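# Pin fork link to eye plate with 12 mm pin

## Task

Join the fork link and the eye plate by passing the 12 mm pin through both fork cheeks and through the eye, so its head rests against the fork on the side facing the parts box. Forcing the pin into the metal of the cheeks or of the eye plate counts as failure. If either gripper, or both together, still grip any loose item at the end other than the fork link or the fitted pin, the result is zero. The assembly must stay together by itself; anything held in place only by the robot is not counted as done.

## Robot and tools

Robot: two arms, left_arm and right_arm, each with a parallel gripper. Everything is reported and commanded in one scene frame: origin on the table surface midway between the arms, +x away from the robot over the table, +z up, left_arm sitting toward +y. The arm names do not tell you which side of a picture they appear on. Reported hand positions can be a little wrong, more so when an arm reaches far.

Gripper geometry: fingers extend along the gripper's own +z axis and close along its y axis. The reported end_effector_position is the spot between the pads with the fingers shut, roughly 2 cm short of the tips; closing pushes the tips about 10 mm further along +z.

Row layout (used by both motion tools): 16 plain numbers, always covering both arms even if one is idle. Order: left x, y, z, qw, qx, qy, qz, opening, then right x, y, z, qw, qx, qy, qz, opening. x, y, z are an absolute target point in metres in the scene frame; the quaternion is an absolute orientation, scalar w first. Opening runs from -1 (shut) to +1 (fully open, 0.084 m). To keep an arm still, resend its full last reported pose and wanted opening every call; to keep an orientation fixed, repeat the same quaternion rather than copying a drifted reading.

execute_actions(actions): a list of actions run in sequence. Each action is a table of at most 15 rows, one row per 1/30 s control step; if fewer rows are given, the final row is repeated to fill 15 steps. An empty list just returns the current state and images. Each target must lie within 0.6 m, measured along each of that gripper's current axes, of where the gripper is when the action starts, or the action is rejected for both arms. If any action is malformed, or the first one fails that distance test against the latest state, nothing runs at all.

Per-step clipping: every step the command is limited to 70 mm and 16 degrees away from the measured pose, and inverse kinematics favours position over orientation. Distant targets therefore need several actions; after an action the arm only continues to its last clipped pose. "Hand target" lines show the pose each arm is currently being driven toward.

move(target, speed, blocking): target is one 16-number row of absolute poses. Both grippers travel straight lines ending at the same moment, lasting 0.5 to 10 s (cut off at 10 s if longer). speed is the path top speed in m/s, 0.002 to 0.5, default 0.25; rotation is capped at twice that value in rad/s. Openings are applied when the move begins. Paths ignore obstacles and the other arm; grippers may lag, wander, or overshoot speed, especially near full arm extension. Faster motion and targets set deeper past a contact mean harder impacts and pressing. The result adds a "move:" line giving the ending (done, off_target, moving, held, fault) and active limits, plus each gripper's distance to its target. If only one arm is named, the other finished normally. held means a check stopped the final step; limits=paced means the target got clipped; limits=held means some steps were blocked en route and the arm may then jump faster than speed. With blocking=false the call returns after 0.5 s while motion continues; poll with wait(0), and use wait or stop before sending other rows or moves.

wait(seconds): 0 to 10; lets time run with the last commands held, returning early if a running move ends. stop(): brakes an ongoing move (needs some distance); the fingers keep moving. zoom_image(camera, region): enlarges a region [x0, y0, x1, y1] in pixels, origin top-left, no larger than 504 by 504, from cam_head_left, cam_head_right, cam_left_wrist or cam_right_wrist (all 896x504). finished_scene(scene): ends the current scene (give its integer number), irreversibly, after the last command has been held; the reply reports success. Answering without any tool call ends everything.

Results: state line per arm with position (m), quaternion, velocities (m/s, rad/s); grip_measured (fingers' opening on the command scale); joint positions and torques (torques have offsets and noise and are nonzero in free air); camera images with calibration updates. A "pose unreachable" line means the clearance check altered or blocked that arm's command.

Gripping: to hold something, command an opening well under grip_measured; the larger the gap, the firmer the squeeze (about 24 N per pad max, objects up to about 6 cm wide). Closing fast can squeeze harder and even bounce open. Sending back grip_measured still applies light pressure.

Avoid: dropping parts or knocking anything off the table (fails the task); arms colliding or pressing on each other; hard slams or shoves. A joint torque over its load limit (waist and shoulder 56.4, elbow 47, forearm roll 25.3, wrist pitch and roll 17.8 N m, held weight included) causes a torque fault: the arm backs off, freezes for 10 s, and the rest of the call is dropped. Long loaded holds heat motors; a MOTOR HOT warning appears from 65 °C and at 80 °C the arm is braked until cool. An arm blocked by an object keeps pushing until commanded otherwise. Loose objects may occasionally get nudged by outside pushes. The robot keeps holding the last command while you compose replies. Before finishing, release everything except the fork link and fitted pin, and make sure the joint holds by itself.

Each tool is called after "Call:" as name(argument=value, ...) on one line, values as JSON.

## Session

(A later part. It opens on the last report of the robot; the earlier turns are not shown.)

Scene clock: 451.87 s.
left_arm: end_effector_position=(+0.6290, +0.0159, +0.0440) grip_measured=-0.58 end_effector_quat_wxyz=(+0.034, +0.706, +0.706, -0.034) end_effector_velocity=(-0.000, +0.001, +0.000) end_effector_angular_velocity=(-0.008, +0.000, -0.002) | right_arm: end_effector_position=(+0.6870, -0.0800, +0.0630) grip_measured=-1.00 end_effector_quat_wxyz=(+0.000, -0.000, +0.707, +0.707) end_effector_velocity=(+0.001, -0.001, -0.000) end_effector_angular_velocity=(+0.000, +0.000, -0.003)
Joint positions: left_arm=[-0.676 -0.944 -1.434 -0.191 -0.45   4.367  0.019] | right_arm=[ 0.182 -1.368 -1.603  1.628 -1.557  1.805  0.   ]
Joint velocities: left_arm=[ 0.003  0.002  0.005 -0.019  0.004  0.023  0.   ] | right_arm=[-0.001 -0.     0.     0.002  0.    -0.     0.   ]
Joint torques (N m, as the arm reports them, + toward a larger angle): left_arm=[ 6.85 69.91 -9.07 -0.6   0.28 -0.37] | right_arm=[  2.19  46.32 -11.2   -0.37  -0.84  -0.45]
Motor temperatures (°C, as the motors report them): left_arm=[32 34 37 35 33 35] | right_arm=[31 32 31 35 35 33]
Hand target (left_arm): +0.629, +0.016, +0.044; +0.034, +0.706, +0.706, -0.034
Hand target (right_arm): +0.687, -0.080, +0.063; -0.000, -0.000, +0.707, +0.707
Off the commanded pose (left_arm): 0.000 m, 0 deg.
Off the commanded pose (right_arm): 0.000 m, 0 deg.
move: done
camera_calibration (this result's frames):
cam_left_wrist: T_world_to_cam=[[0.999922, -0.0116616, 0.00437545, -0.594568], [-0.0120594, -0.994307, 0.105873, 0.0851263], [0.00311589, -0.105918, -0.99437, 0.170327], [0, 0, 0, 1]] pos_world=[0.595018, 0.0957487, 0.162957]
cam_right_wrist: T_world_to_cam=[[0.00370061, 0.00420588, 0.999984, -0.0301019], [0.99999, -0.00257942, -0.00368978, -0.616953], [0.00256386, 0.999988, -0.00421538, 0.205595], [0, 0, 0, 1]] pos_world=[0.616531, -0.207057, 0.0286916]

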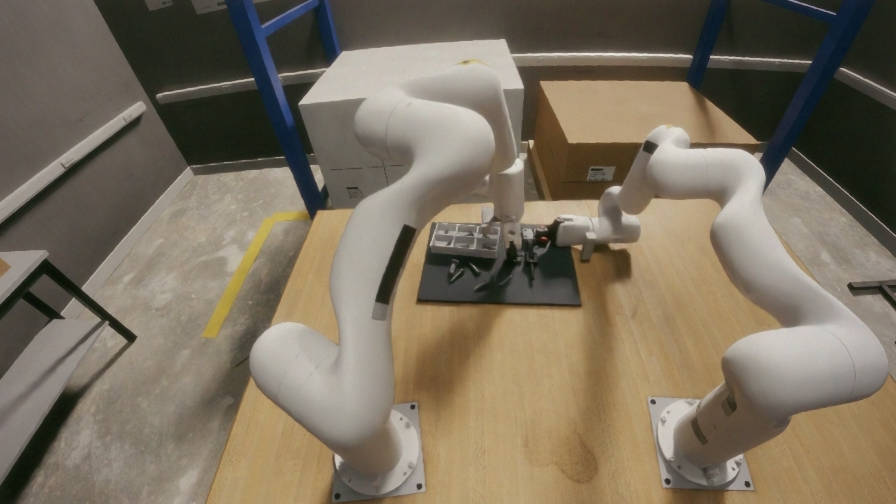

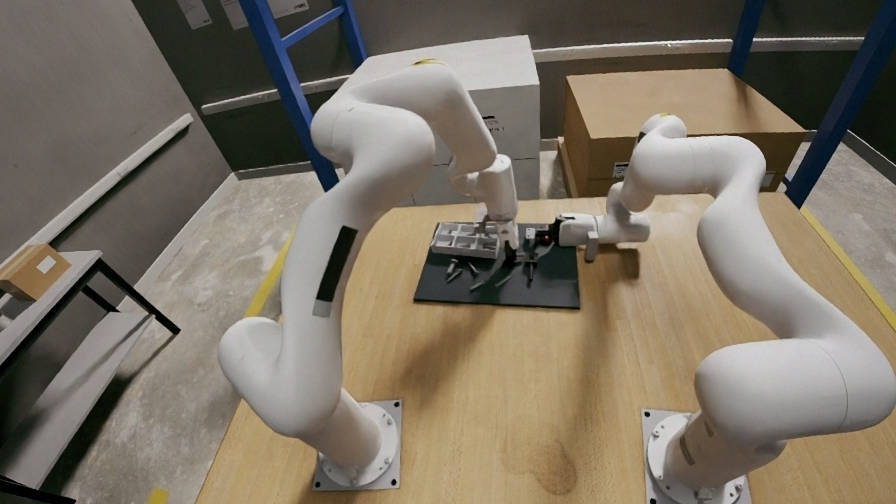

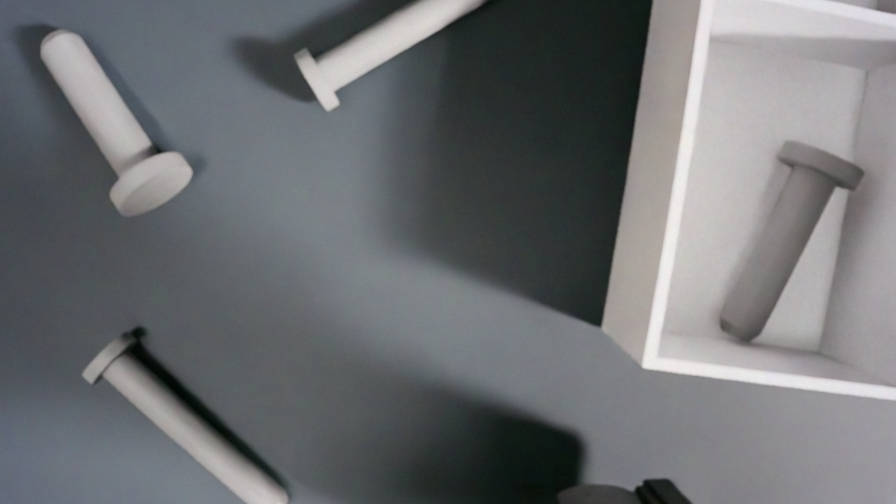

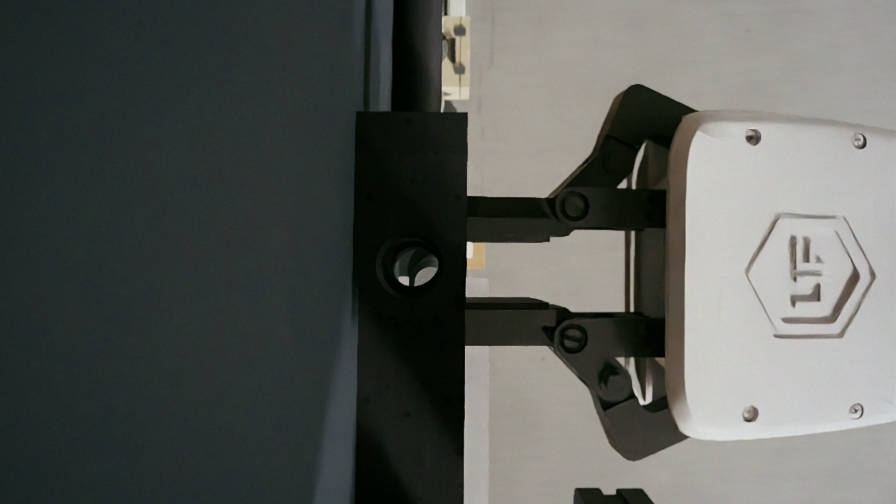

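Call:
move(target=[0.629,0.018,0.0375,0,0.707,0.707,0,-0.9,0.687,-0.08,0.063,0,0,0.707,0.707,-1], speed=0.02)

Call:
move(target=[0.629,0.018,0.0375,0,0.707,0.707,0,-0.25,0.687,-0.08,0.063,0,0,0.707,0.707,-1])

Call:
move(target=[0.629,0.004,0.0365,0,0.707,0.707,0,-0.25,0.687,-0.08,0.063,0,0,0.707,0.707,-1], speed=0.02)

Call:
move(target=[0.629,0.004,0.0365,0,0.707,0.707,0,-1,0.687,-0.08,0.063,0,0,0.707,0.707,-1])

Scene clock: 456.63 s.
left_arm: end_effector_position=(+0.6290, +0.0180, +0.0375) grip_measured=-0.58 end_effector_quat_wxyz=(+0.000, +0.707, +0.707, -0.000) end_effector_velocity=(-0.000, +0.000, -0.000) end_effector_angular_velocity=(+0.008, +0.001, +0.002) | right_arm: end_effector_position=(+0.6870, -0.0800, +0.0630) grip_measured=-1.00 end_effector_quat_wxyz=(+0.000, +0.000, +0.707, +0.707) end_effector_velocity=(-0.000, -0.000, -0.000) end_effector_angular_velocity=(-0.000, -0.000, +0.000)
Joint positions: left_arm=[-0.703 -0.974 -1.476 -0.001 -0.502  4.169  0.019] | right_arm=[ 0.182 -1.368 -1.603  1.628 -1.557  1.805  0.   ]
Joint velocities: left_arm=[-0.002 -0.003 -0.004  0.013 -0.006 -0.016 -0.   ] | right_arm=[-0.    -0.     0.    -0.     0.    -0.001  0.   ]
Joint torques (N m, as the arm reports them, + toward a larger angle): left_arm=[ 6.01 71.92 -9.89 -0.63  0.35 -0.34] | right_arm=[  0.4   46.28 -10.95   0.16  -0.91  -0.31]
Motor temperatures (°C, as the motors report them): left_arm=[32 34 37 35 33 35] | right_arm=[31 32 31 35 35 33]
Hand target (left_arm): +0.629, +0.018, +0.037; +0.000, +0.707, +0.707, +0.000
Hand target (right_arm): +0.687, -0.080, +0.063; +0.000, -0.000, +0.707, +0.707
Off the commanded pose (left_arm): 0.000 m, 0 deg.
Off the commanded pose (right_arm): 0.000 m, 0 deg.
move: done
camera_calibration (this result's frames):
cam_left_wrist: T_world_to_cam=[[0.99992, -0.0121447, 0.00356857, -0.594433], [-0.0121857, -0.999857, 0.0116881, 0.0915476], [0.00342611, -0.0117306, -0.999925, 0.162484], [0, 0, 0, 1]] pos_world=[0.594944, 0.0862213, 0.163523]
cam_right_wrist: T_world_to_cam=[[0.00370077, 0.00420581, 0.999984, -0.030102], [0.99999, -0.00257949, -0.00368994, -0.616953], [0.00256393, 0.999988, -0.00421531, 0.205595], [0, 0, 0, 1]] pos_world=[0.616531, -0.207057, 0.0286917]

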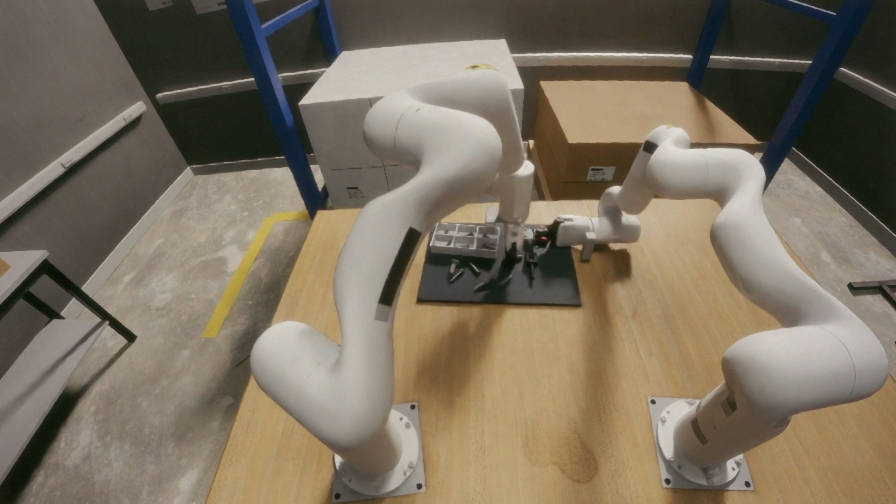

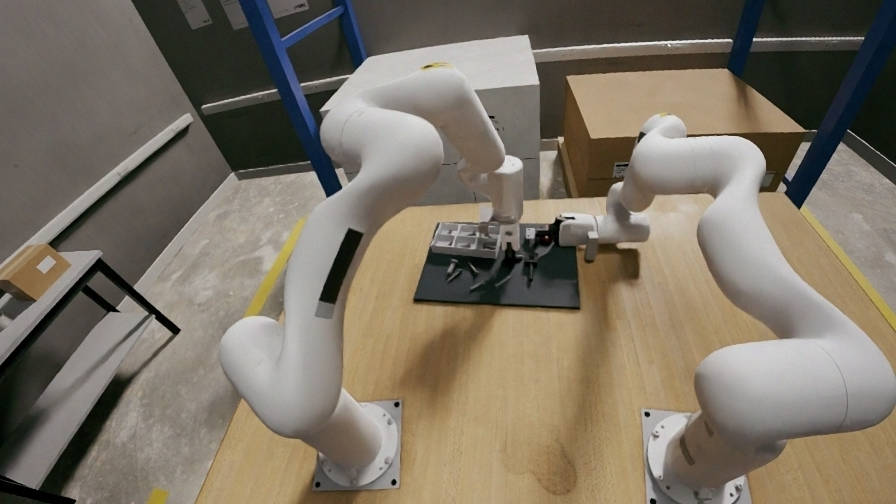

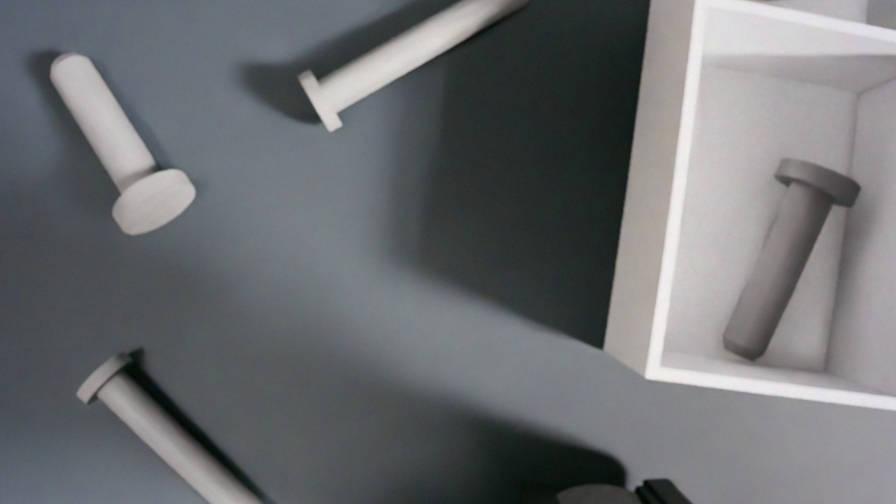

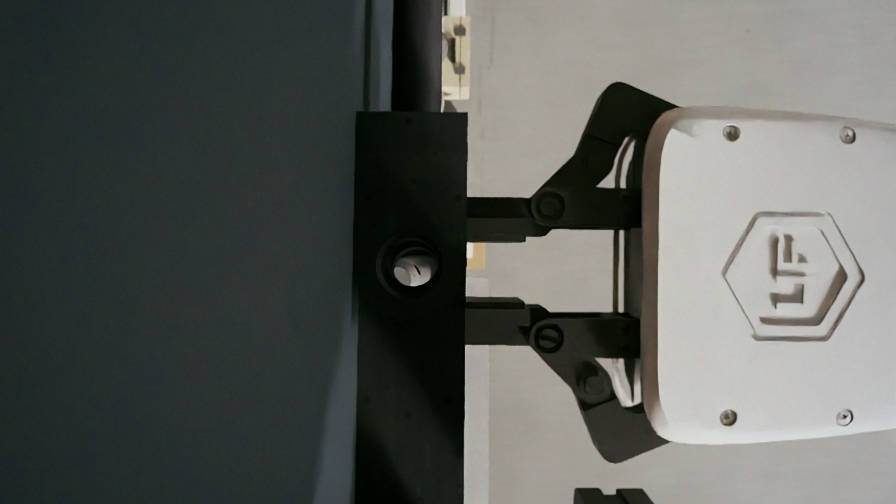

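Scene clock: 457.33 s.
left_arm: end_effector_position=(+0.6290, +0.0180, +0.0375) grip_measured=-0.27 end_effector_quat_wxyz=(+0.000, +0.707, +0.707, -0.000) end_effector_velocity=(+0.000, +0.001, -0.000) end_effector_angular_velocity=(-0.000, -0.000, +0.001) | right_arm: end_effector_position=(+0.6870, -0.0800, +0.0630) grip_measured=-1.00 end_effector_quat_wxyz=(+0.000, +0.000, +0.707, +0.707) end_effector_velocity=(+0.001, +0.001, +0.001) end_effector_angular_velocity=(+0.000, -0.002, +0.001)
Joint positions: left_arm=[-0.704 -0.974 -1.477 -0.    -0.503  4.168  0.032] | right_arm=[ 0.182 -1.368 -1.603  1.628 -1.557  1.805  0.   ]
Joint velocities: left_arm=[ 0.001 -0.    -0.     0.     0.    -0.     0.   ] | right_arm=[ 0.001  0.001 -0.002  0.    -0.    -0.     0.   ]
Joint torques (N m, as the arm reports them, + toward a larger angle): left_arm=[ 5.69 72.05 -9.72 -0.45  0.33 -0.26] | right_arm=[  0.42  48.04 -10.64  -1.    -0.93   0.04]
Motor temperatures (°C, as the motors report them): left_arm=[32 34 37 35 33 35] | right_arm=[31 32 31 35 35 33]
Hand target (left_arm): +0.629, +0.018, +0.038; +0.000, +0.707, +0.707, +0.000
Hand target (right_arm): +0.687, -0.080, +0.063; -0.000, -0.000, +0.707, +0.707
Off the commanded pose (left_arm): 0.000 m, 0 deg.
Off the commanded pose (right_arm): 0.000 m, 0 deg.
move: done
camera_calibration (this result's frames):
cam_left_wrist: T_world_to_cam=[[0.999921, -0.0121169, 0.00336981, -0.594453], [-0.0121532, -0.999866, 0.0109664, 0.0915694], [0.00323648, -0.0110065, -0.999934, 0.162549], [0, 0, 0, 1]] pos_world=[0.594993, 0.0861433, 0.163538]
cam_right_wrist: T_world_to_cam=[[0.00370063, 0.00420583, 0.999984, -0.0301019], [0.99999, -0.0025796, -0.0036898, -0.616953], [0.00256404, 0.999988, -0.00421534, 0.205595], [0, 0, 0, 1]] pos_world=[0.616531, -0.207057, 0.0286916]

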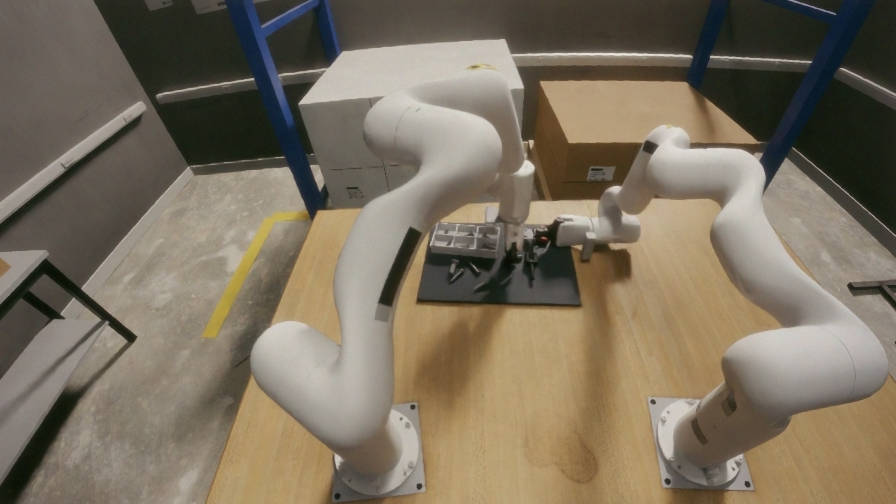

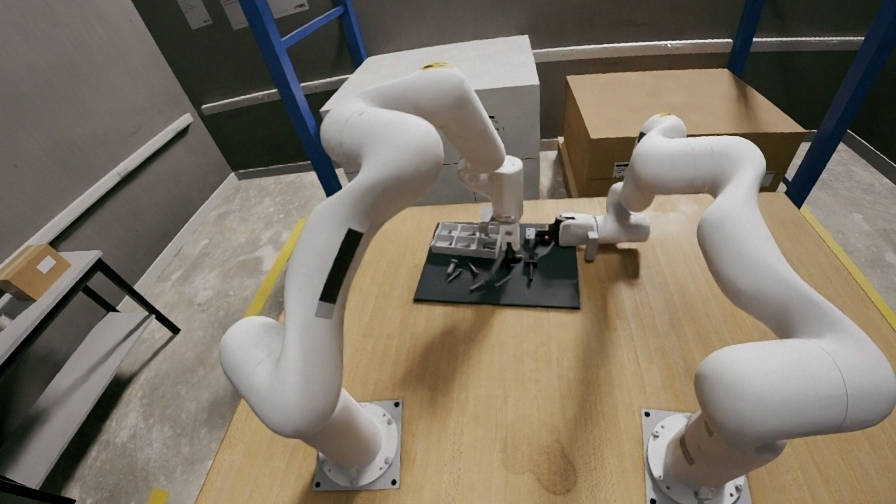

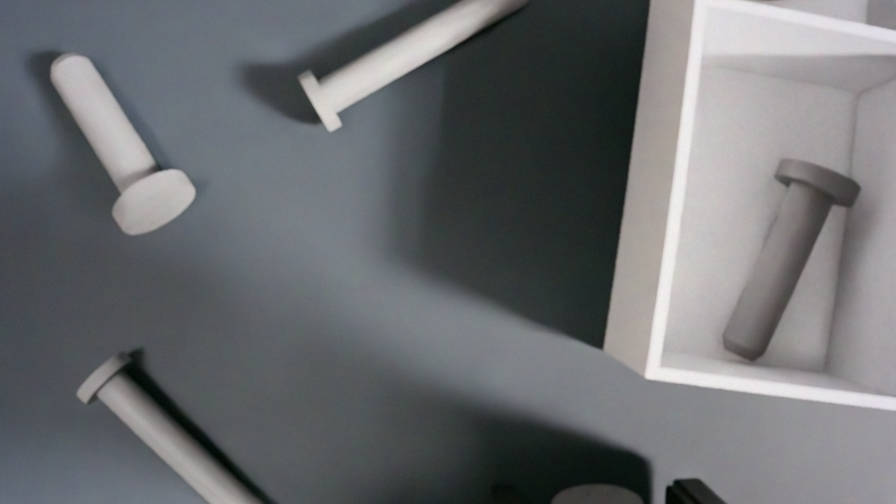

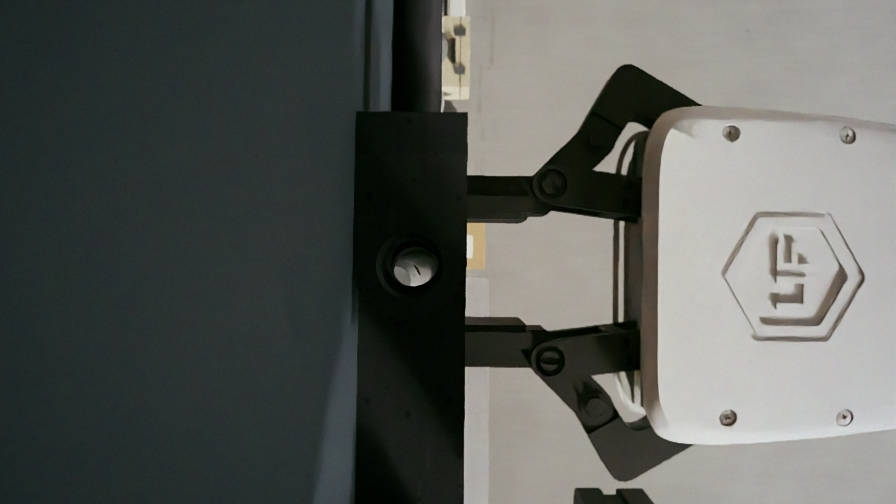

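Scene clock: 458.33 s.
left_arm: end_effector_position=(+0.6290, +0.0042, +0.0365) grip_measured=-0.27 end_effector_quat_wxyz=(+0.000, +0.707, +0.707, -0.000) end_effector_velocity=(-0.000, -0.002, -0.000) end_effector_angular_velocity=(+0.001, +0.002, +0.000) | right_arm: end_effector_position=(+0.6870, -0.0800, +0.0630) grip_measured=-1.00 end_effector_quat_wxyz=(+0.000, -0.000, +0.707, +0.707) end_effector_velocity=(+0.001, -0.000, +0.001) end_effector_angular_velocity=(+0.000, -0.003, -0.000)
Joint positions: left_arm=[-0.721 -0.991 -1.506 -0.    -0.515  4.15   0.032] | right_arm=[ 0.182 -1.368 -1.603  1.628 -1.557  1.805  0.   ]
Joint velocities: left_arm=[-0.003 -0.002 -0.004 -0.    -0.003 -0.002  0.   ] | right_arm=[-0.     0.    -0.002  0.    -0.    -0.     0.   ]
Joint torques (N m, as the arm reports them, + toward a larger angle): left_arm=[ 7.47 72.75 -9.51 -0.52  0.31 -0.25] | right_arm=[  1.36  46.21 -11.15  -0.91  -0.94   0.1 ]
Motor temperatures (°C, as the motors report them): left_arm=[32 34 37 35 33 35] | right_arm=[31 32 31 35 35 33]
Hand target (left_arm): +0.629, +0.004, +0.037; -0.000, +0.707, +0.707, -0.000
Hand target (right_arm): +0.687, -0.080, +0.063; -0.000, -0.000, +0.707, +0.707
Off the commanded pose (left_arm): 0.000 m, 0 deg.
Off the commanded pose (right_arm): 0.000 m, 0 deg.
move: done
camera_calibration (this result's frames):
cam_left_wrist: T_world_to_cam=[[0.999921, -0.0121233, 0.00333699, -0.594658], [-0.0121593, -0.999866, 0.0109842, 0.0777421], [0.00320337, -0.0110239, -0.999934, 0.161442], [0, 0, 0, 1]] pos_world=[0.595039, 0.0723022, 0.162561]
cam_right_wrist: T_world_to_cam=[[0.00370063, 0.00420577, 0.999984, -0.0301019], [0.99999, -0.00257942, -0.0036898, -0.616953], [0.00256386, 0.999988, -0.00421528, 0.205595], [0, 0, 0, 1]] pos_world=[0.616531, -0.207057, 0.0286917]

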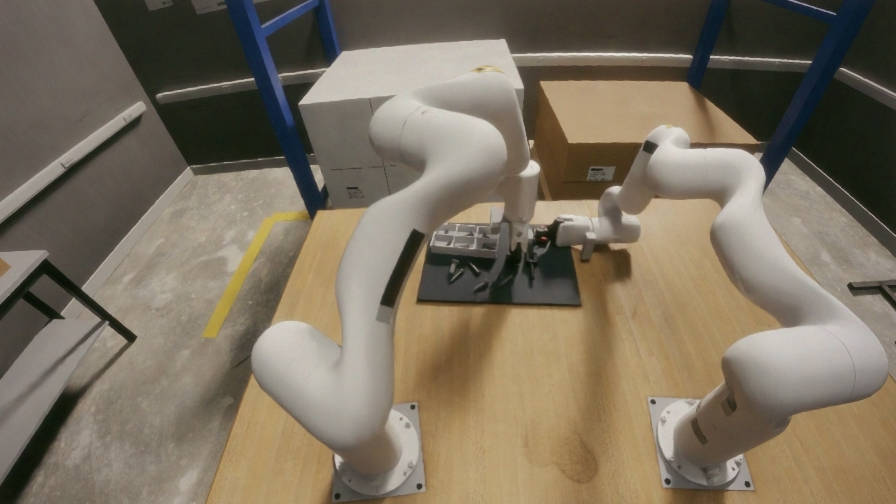

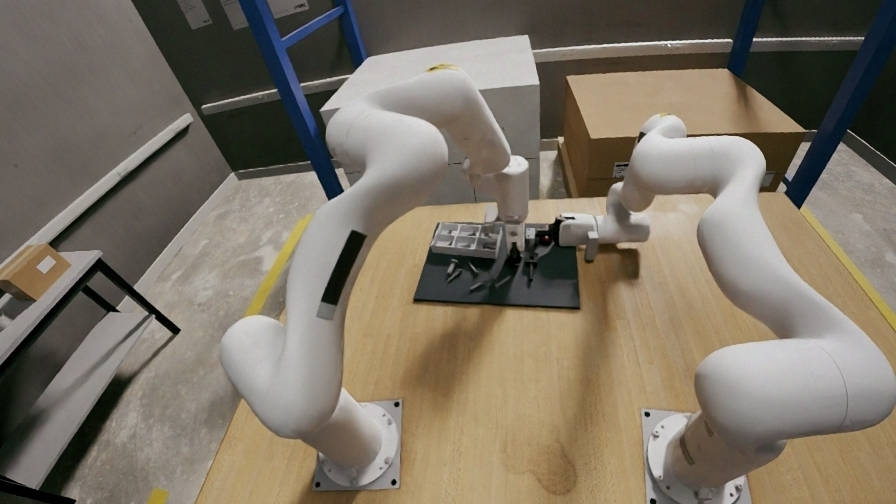

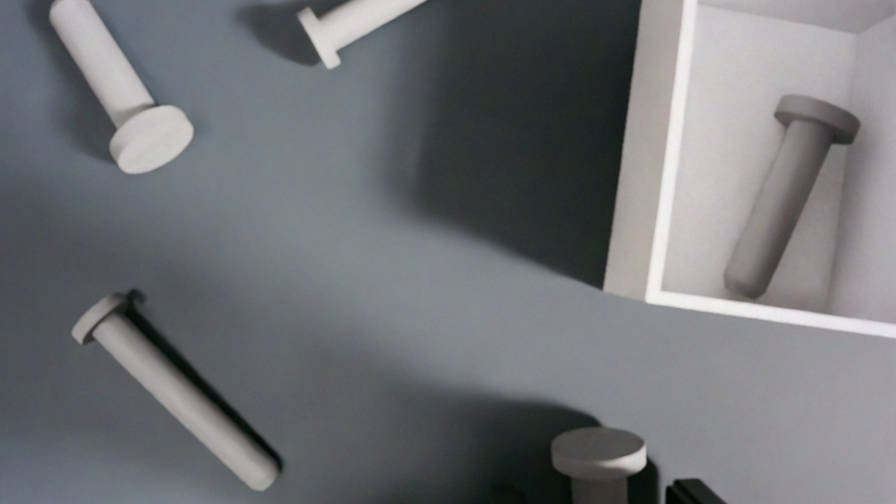

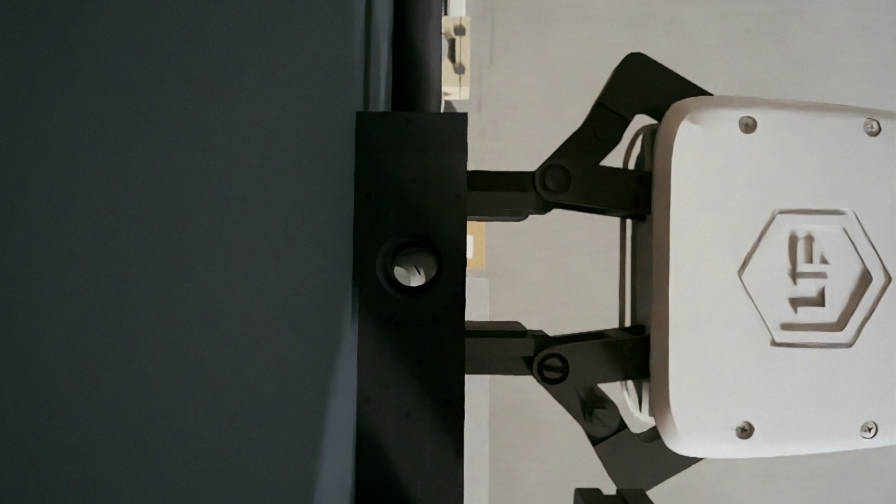

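Scene clock: 459.03 s.
left_arm: end_effector_position=(+0.6290, +0.0040, +0.0365) grip_measured=-0.74 end_effector_quat_wxyz=(-0.000, +0.707, +0.707, -0.000) end_effector_velocity=(+0.000, +0.000, -0.000) end_effector_angular_velocity=(-0.000, -0.001, +0.000) | right_arm: end_effector_position=(+0.6870, -0.0800, +0.0630) grip_measured=-1.00 end_effector_quat_wxyz=(-0.000, +0.000, +0.707, +0.707) end_effector_velocity=(+0.000, -0.001, -0.000) end_effector_angular_velocity=(+0.000, +0.001, -0.001)
Joint positions: left_arm=[-0.722 -0.991 -1.506  0.    -0.515  4.15   0.011] | right_arm=[ 0.182 -1.368 -1.603  1.628 -1.557  1.805  0.   ]
Joint velocities: left_arm=[ 0.001 -0.    -0.     0.     0.001 -0.     0.   ] | right_arm=[-0.001 -0.     0.     0.    -0.     0.001  0.   ]
Joint torques (N m, as the arm reports them, + toward a larger angle): left_arm=[ 6.06 71.31 -9.64 -0.83  0.29 -0.28] | right_arm=[ -0.52  46.87 -11.09  -0.3   -0.74  -0.42]
Motor temperatures (°C, as the motors report them): left_arm=[32 34 37 35 33 35] | right_arm=[31 32 31 35 35 33]
Hand target (left_arm): +0.629, +0.004, +0.037; -0.000, +0.707, +0.707, -0.000
Hand target (right_arm): +0.687, -0.080, +0.063; -0.000, +0.000, +0.707, +0.707
Off the commanded pose (left_arm): 0.000 m, 0 deg.
Off the commanded pose (right_arm): 0.000 m, 0 deg.
move: done
camera_calibration (this result's frames):
cam_left_wrist: T_world_to_cam=[[0.999921, -0.0121132, 0.00335039, -0.594621], [-0.0121492, -0.999866, 0.0109375, 0.0775945], [0.00321746, -0.0109773, -0.999935, 0.161407], [0, 0, 0, 1]] pos_world=[0.594997, 0.0721531, 0.16254]
cam_right_wrist: T_world_to_cam=[[0.0037009, 0.00420586, 0.999984, -0.030102], [0.99999, -0.00257932, -0.00369008, -0.616953], [0.00256376, 0.999988, -0.00421537, 0.205595], [0, 0, 0, 1]] pos_world=[0.616531, -0.207057, 0.0286916]

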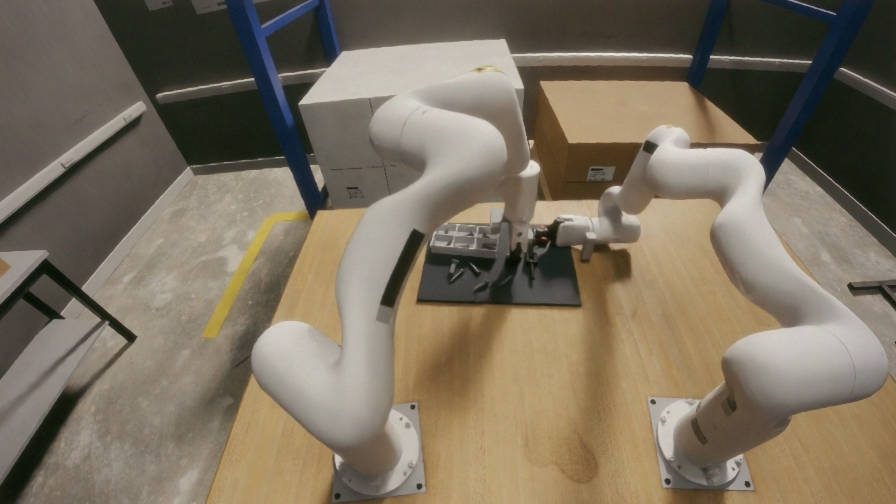

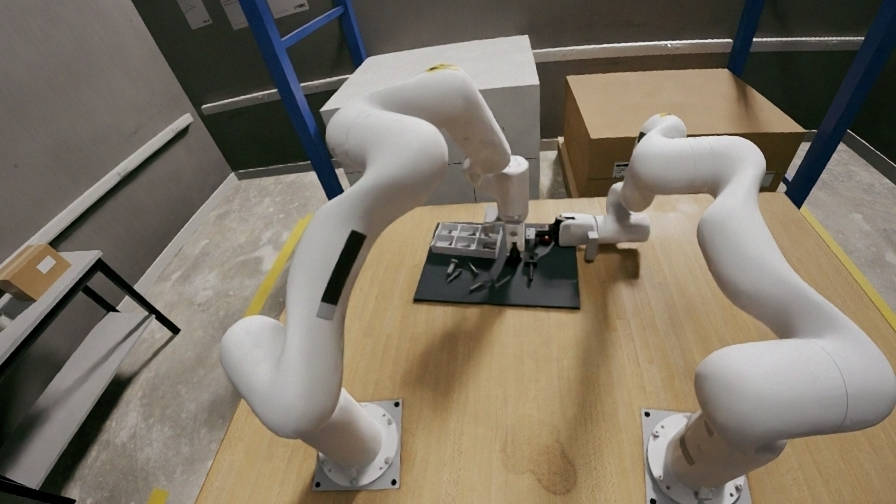

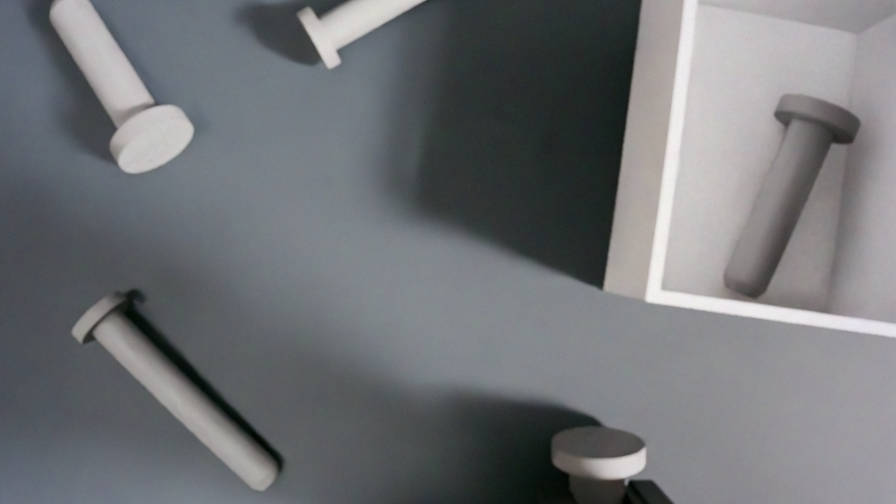

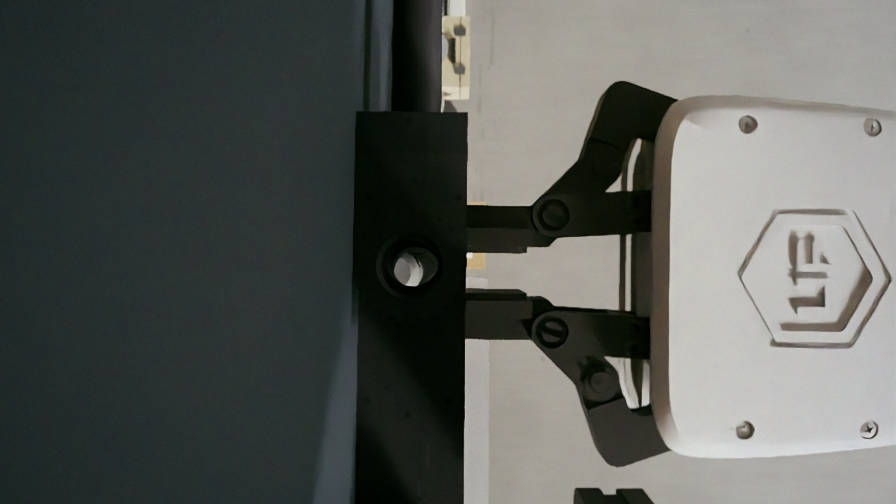

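Shank gripped. Tilt and lift slightly.

Call:
move(target=[0.628,0.004,0.040,0.0339,0.706,0.706,-0.0339,-1,0.687,-0.08,0.063,0,0,0.707,0.707,-1], speed=0.02)

Call:
zoom_image(camera="cam_right_wrist", region=[350,200,490,330])

Scene clock: 462.47 s.
left_arm: end_effector_position=(+0.6280, +0.0040, +0.0400) grip_measured=-0.74 end_effector_quat_wxyz=(+0.034, +0.706, +0.706, -0.034) end_effector_velocity=(-0.000, -0.000, -0.000) end_effector_angular_velocity=(-0.009, +0.000, -0.000) | right_arm: end_effector_position=(+0.6870, -0.0800, +0.0630) grip_measured=-1.00 end_effector_quat_wxyz=(-0.000, -0.000, +0.707, +0.707) end_effector_velocity=(-0.000, +0.001, +0.000) end_effector_angular_velocity=(-0.000, +0.001, +0.001)
Joint positions: left_arm=[-0.692 -0.961 -1.455 -0.188 -0.453  4.347  0.011] | right_arm=[ 0.182 -1.368 -1.603  1.628 -1.557  1.805  0.   ]
Joint velocities: left_arm=[ 0.003  0.001  0.004 -0.021  0.005  0.022 -0.   ] | right_arm=[ 0.001  0.001  0.001 -0.     0.     0.001  0.   ]
Joint torques (N m, as the arm reports them, + toward a larger angle): left_arm=[ 5.93 71.15 -9.8  -0.67  0.3  -0.36] | right_arm=[  0.91  45.42 -10.94  -1.15  -0.87  -0.32]
Motor temperatures (°C, as the motors report them): left_arm=[32 34 37 35 33 35] | right_arm=[31 32 31 35 35 33]
Hand target (left_arm): +0.628, +0.004, +0.040; +0.034, +0.706, +0.706, -0.034
Hand target (right_arm): +0.687, -0.080, +0.063; -0.000, +0.000, +0.707, +0.707
Off the commanded pose (left_arm): 0.000 m, 0 deg.
Off the commanded pose (right_arm): 0.000 m, 0 deg.
move: done
camera_calibration (this result's frames):
cam_left_wrist: T_world_to_cam=[[0.999922, -0.0116712, 0.00435637, -0.593721], [-0.012067, -0.994305, 0.105883, 0.0736591], [0.00309577, -0.105928, -0.994369, 0.165128], [0, 0, 0, 1]] pos_world=[0.594053, 0.0838018, 0.158985]
cam_right_wrist: T_world_to_cam=[[0.00370082, 0.00420587, 0.999984, -0.030102], [0.99999, -0.00257935, -0.00368999, -0.616953], [0.00256379, 0.999988, -0.00421538, 0.205595], [0, 0, 0, 1]] pos_world=[0.616531, -0.207057, 0.0286916]

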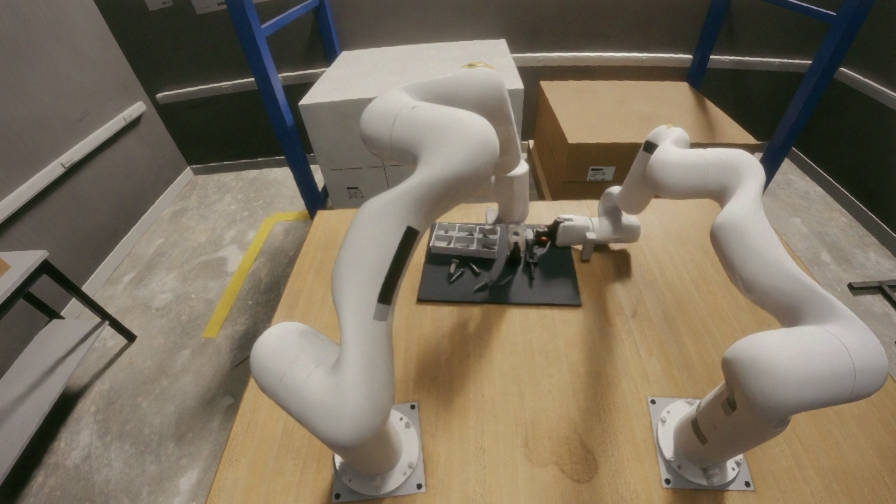

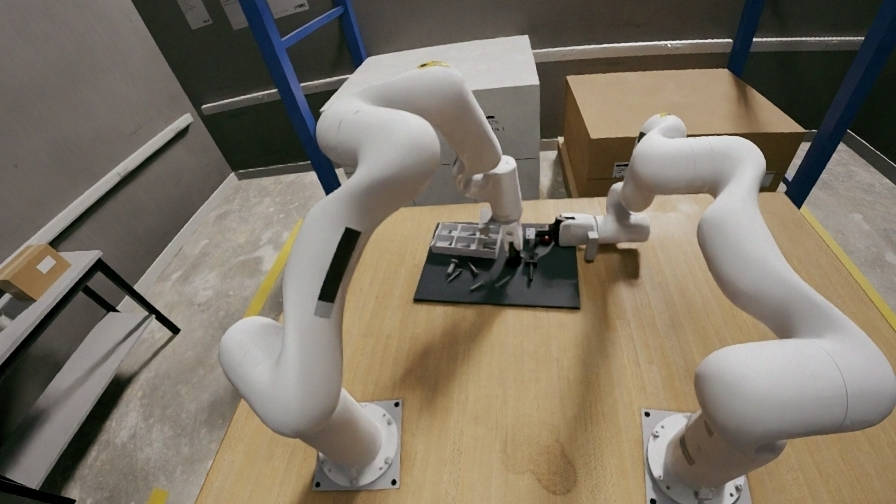

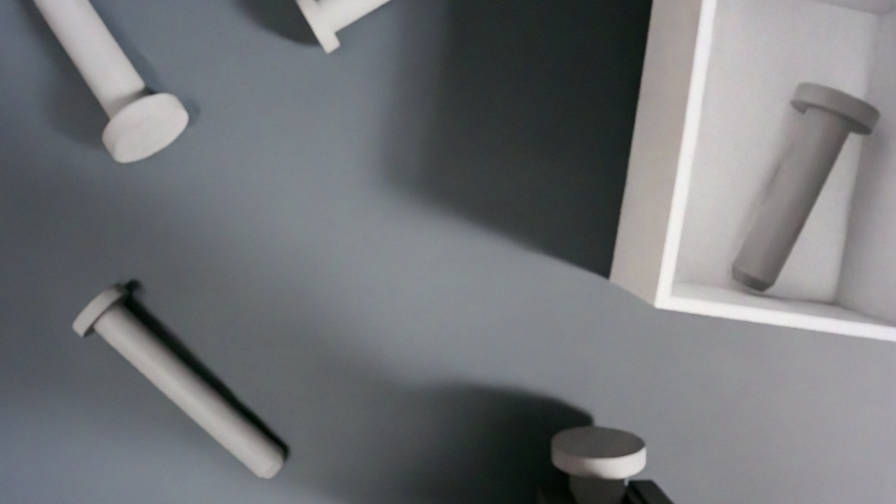

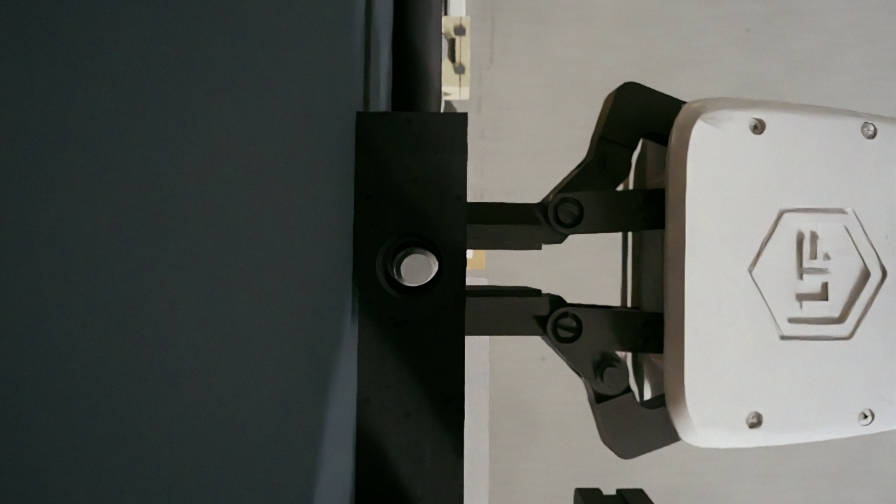

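Region (350, 200, 490, 330) of cam_right_wrist's 896x504 image, scaled by 3.600, with more detail than that image has; it fills the top 468 rows of this view, and the rest is white.

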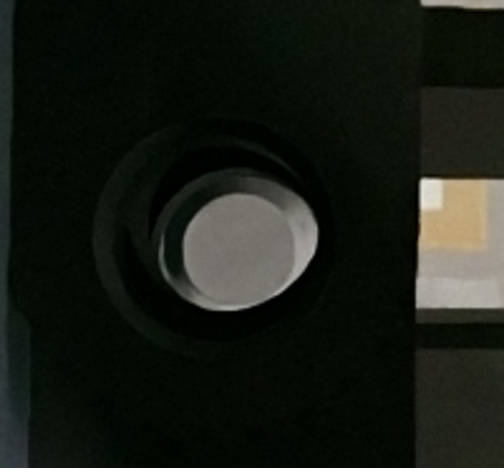

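Nicely centred. Advance.

Call:
move(target=[0.6277,-0.008,0.040,0.0339,0.706,0.706,-0.0339,-1,0.687,-0.08,0.063,0,0,0.707,0.707,-1], speed=0.004)

Call:
zoom_image(camera="cam_right_wrist", region=[350,200,490,330])

Scene clock: 466.70 s.
left_arm: end_effector_position=(+0.6281, -0.0076, +0.0402) grip_measured=-0.74 end_effector_quat_wxyz=(+0.034, +0.706, +0.706, -0.034) end_effector_velocity=(+0.000, -0.001, +0.000) end_effector_angular_velocity=(-0.000, -0.001, +0.000) | right_arm: end_effector_position=(+0.6870, -0.0800, +0.0630) grip_measured=-1.00 end_effector_quat_wxyz=(-0.000, -0.000, +0.707, +0.707) end_effector_velocity=(+0.000, +0.001, +0.001) end_effector_angular_velocity=(+0.001, -0.002, +0.001)
Joint positions: left_arm=[-0.707 -0.972 -1.477 -0.184 -0.461  4.328  0.011] | right_arm=[ 0.182 -1.368 -1.603  1.628 -1.557  1.805  0.   ]
Joint velocities: left_arm=[-0.001 -0.    -0.001  0.001  0.    -0.001  0.   ] | right_arm=[ 0.002  0.    -0.001  0.001 -0.    -0.     0.   ]
Joint torques (N m, as the arm reports them, + toward a larger angle): left_arm=[-4.73 68.24 -9.41 -2.11  0.32 -0.22] | right_arm=[ -0.3   46.06 -11.01  -0.84  -0.69  -0.24]
Motor temperatures (°C, as the motors report them): left_arm=[32 34 36 35 33 35] | right_arm=[31 32 31 35 35 33]
Hand target (left_arm): +0.628, -0.008, +0.040; +0.034, +0.706, +0.706, -0.034
Hand target (right_arm): +0.687, -0.080, +0.063; -0.000, +0.000, +0.707, +0.707
Off the commanded pose (left_arm): 0.001 m, 0 deg.
Off the commanded pose (right_arm): 0.000 m, 0 deg.
move: done
camera_calibration (this result's frames):
cam_left_wrist: T_world_to_cam=[[0.999924, -0.0113909, 0.0047978, -0.593888], [-0.011838, -0.994218, 0.106728, 0.0619147], [0.00355433, -0.106777, -0.994277, 0.163779], [0, 0, 0, 1]] pos_world=[0.593994, 0.0722796, 0.159083]
cam_right_wrist: T_world_to_cam=[[0.00370078, 0.00420583, 0.999984, -0.030102], [0.99999, -0.00257929, -0.00368995, -0.616953], [0.00256373, 0.999988, -0.00421533, 0.205595], [0, 0, 0, 1]] pos_world=[0.616531, -0.207057, 0.0286916]

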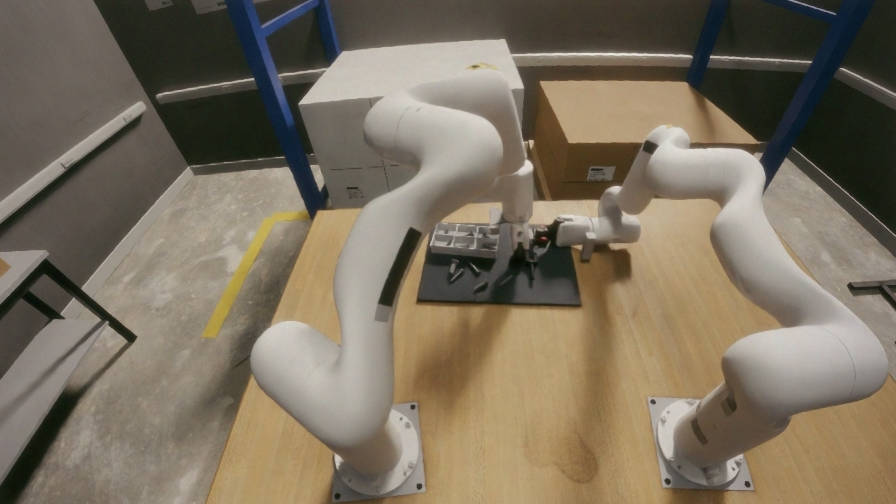

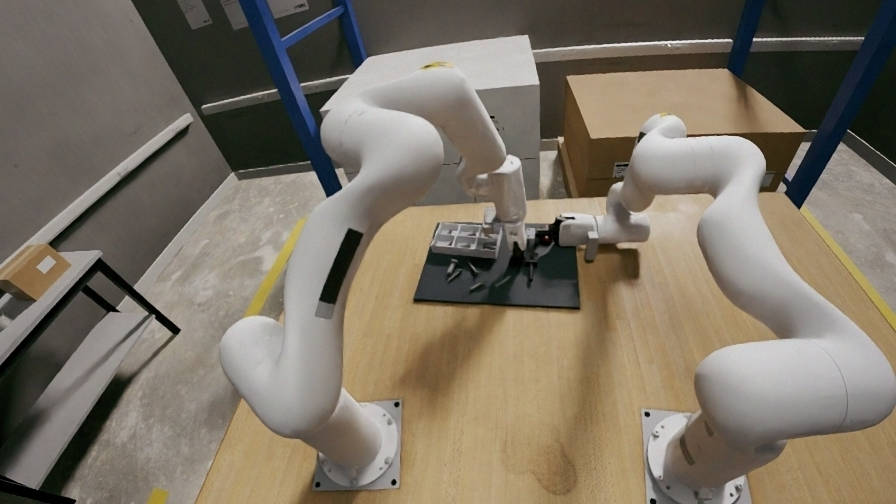

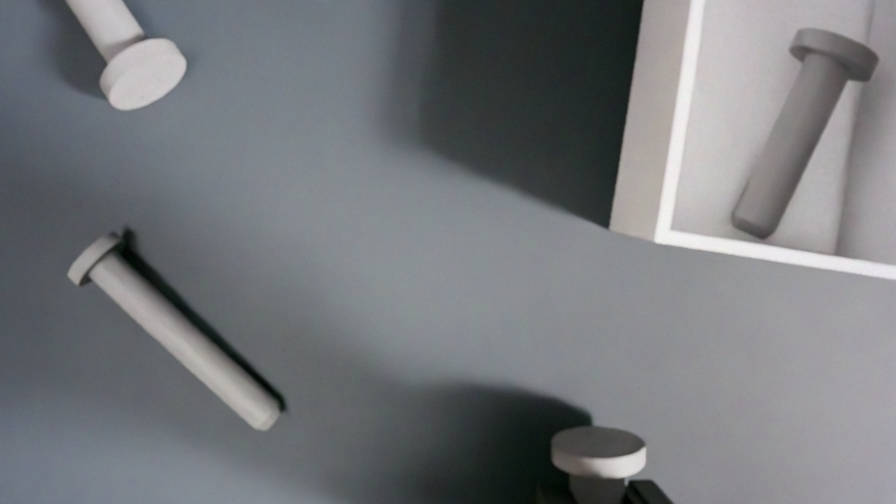

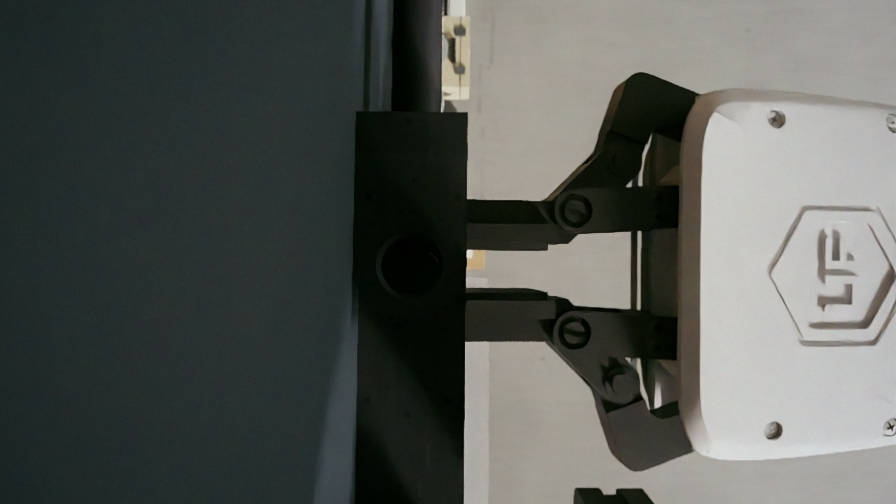

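Region (350, 200, 490, 330) of cam_right_wrist's 896x504 image, scaled by 3.600, with more detail than that image has; it fills the top 468 rows of this view, and the rest is white.

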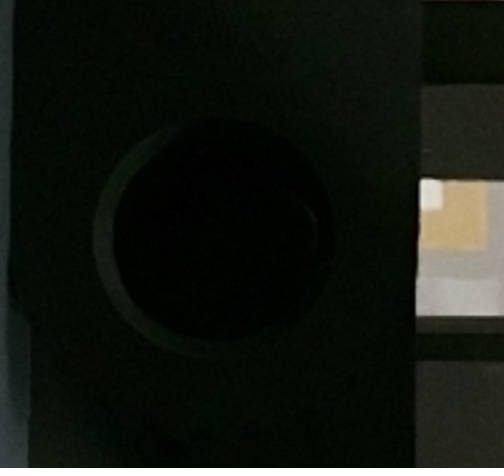

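Call:
zoom_image(camera="cam_head_left", region=[490,230,560,285])

Region (490, 230, 560, 285) of cam_head_left's 896x504 image, scaled by 7.200, with more detail than that image has; it fills the top 396 rows of this view, and the rest is white.

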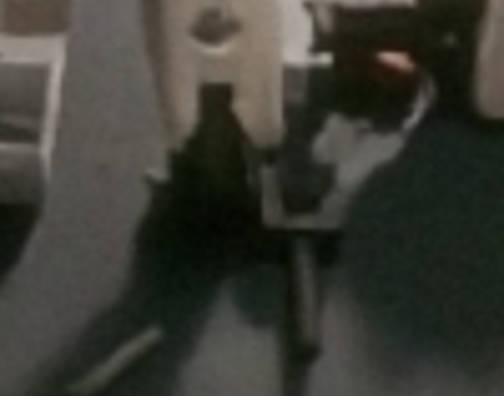

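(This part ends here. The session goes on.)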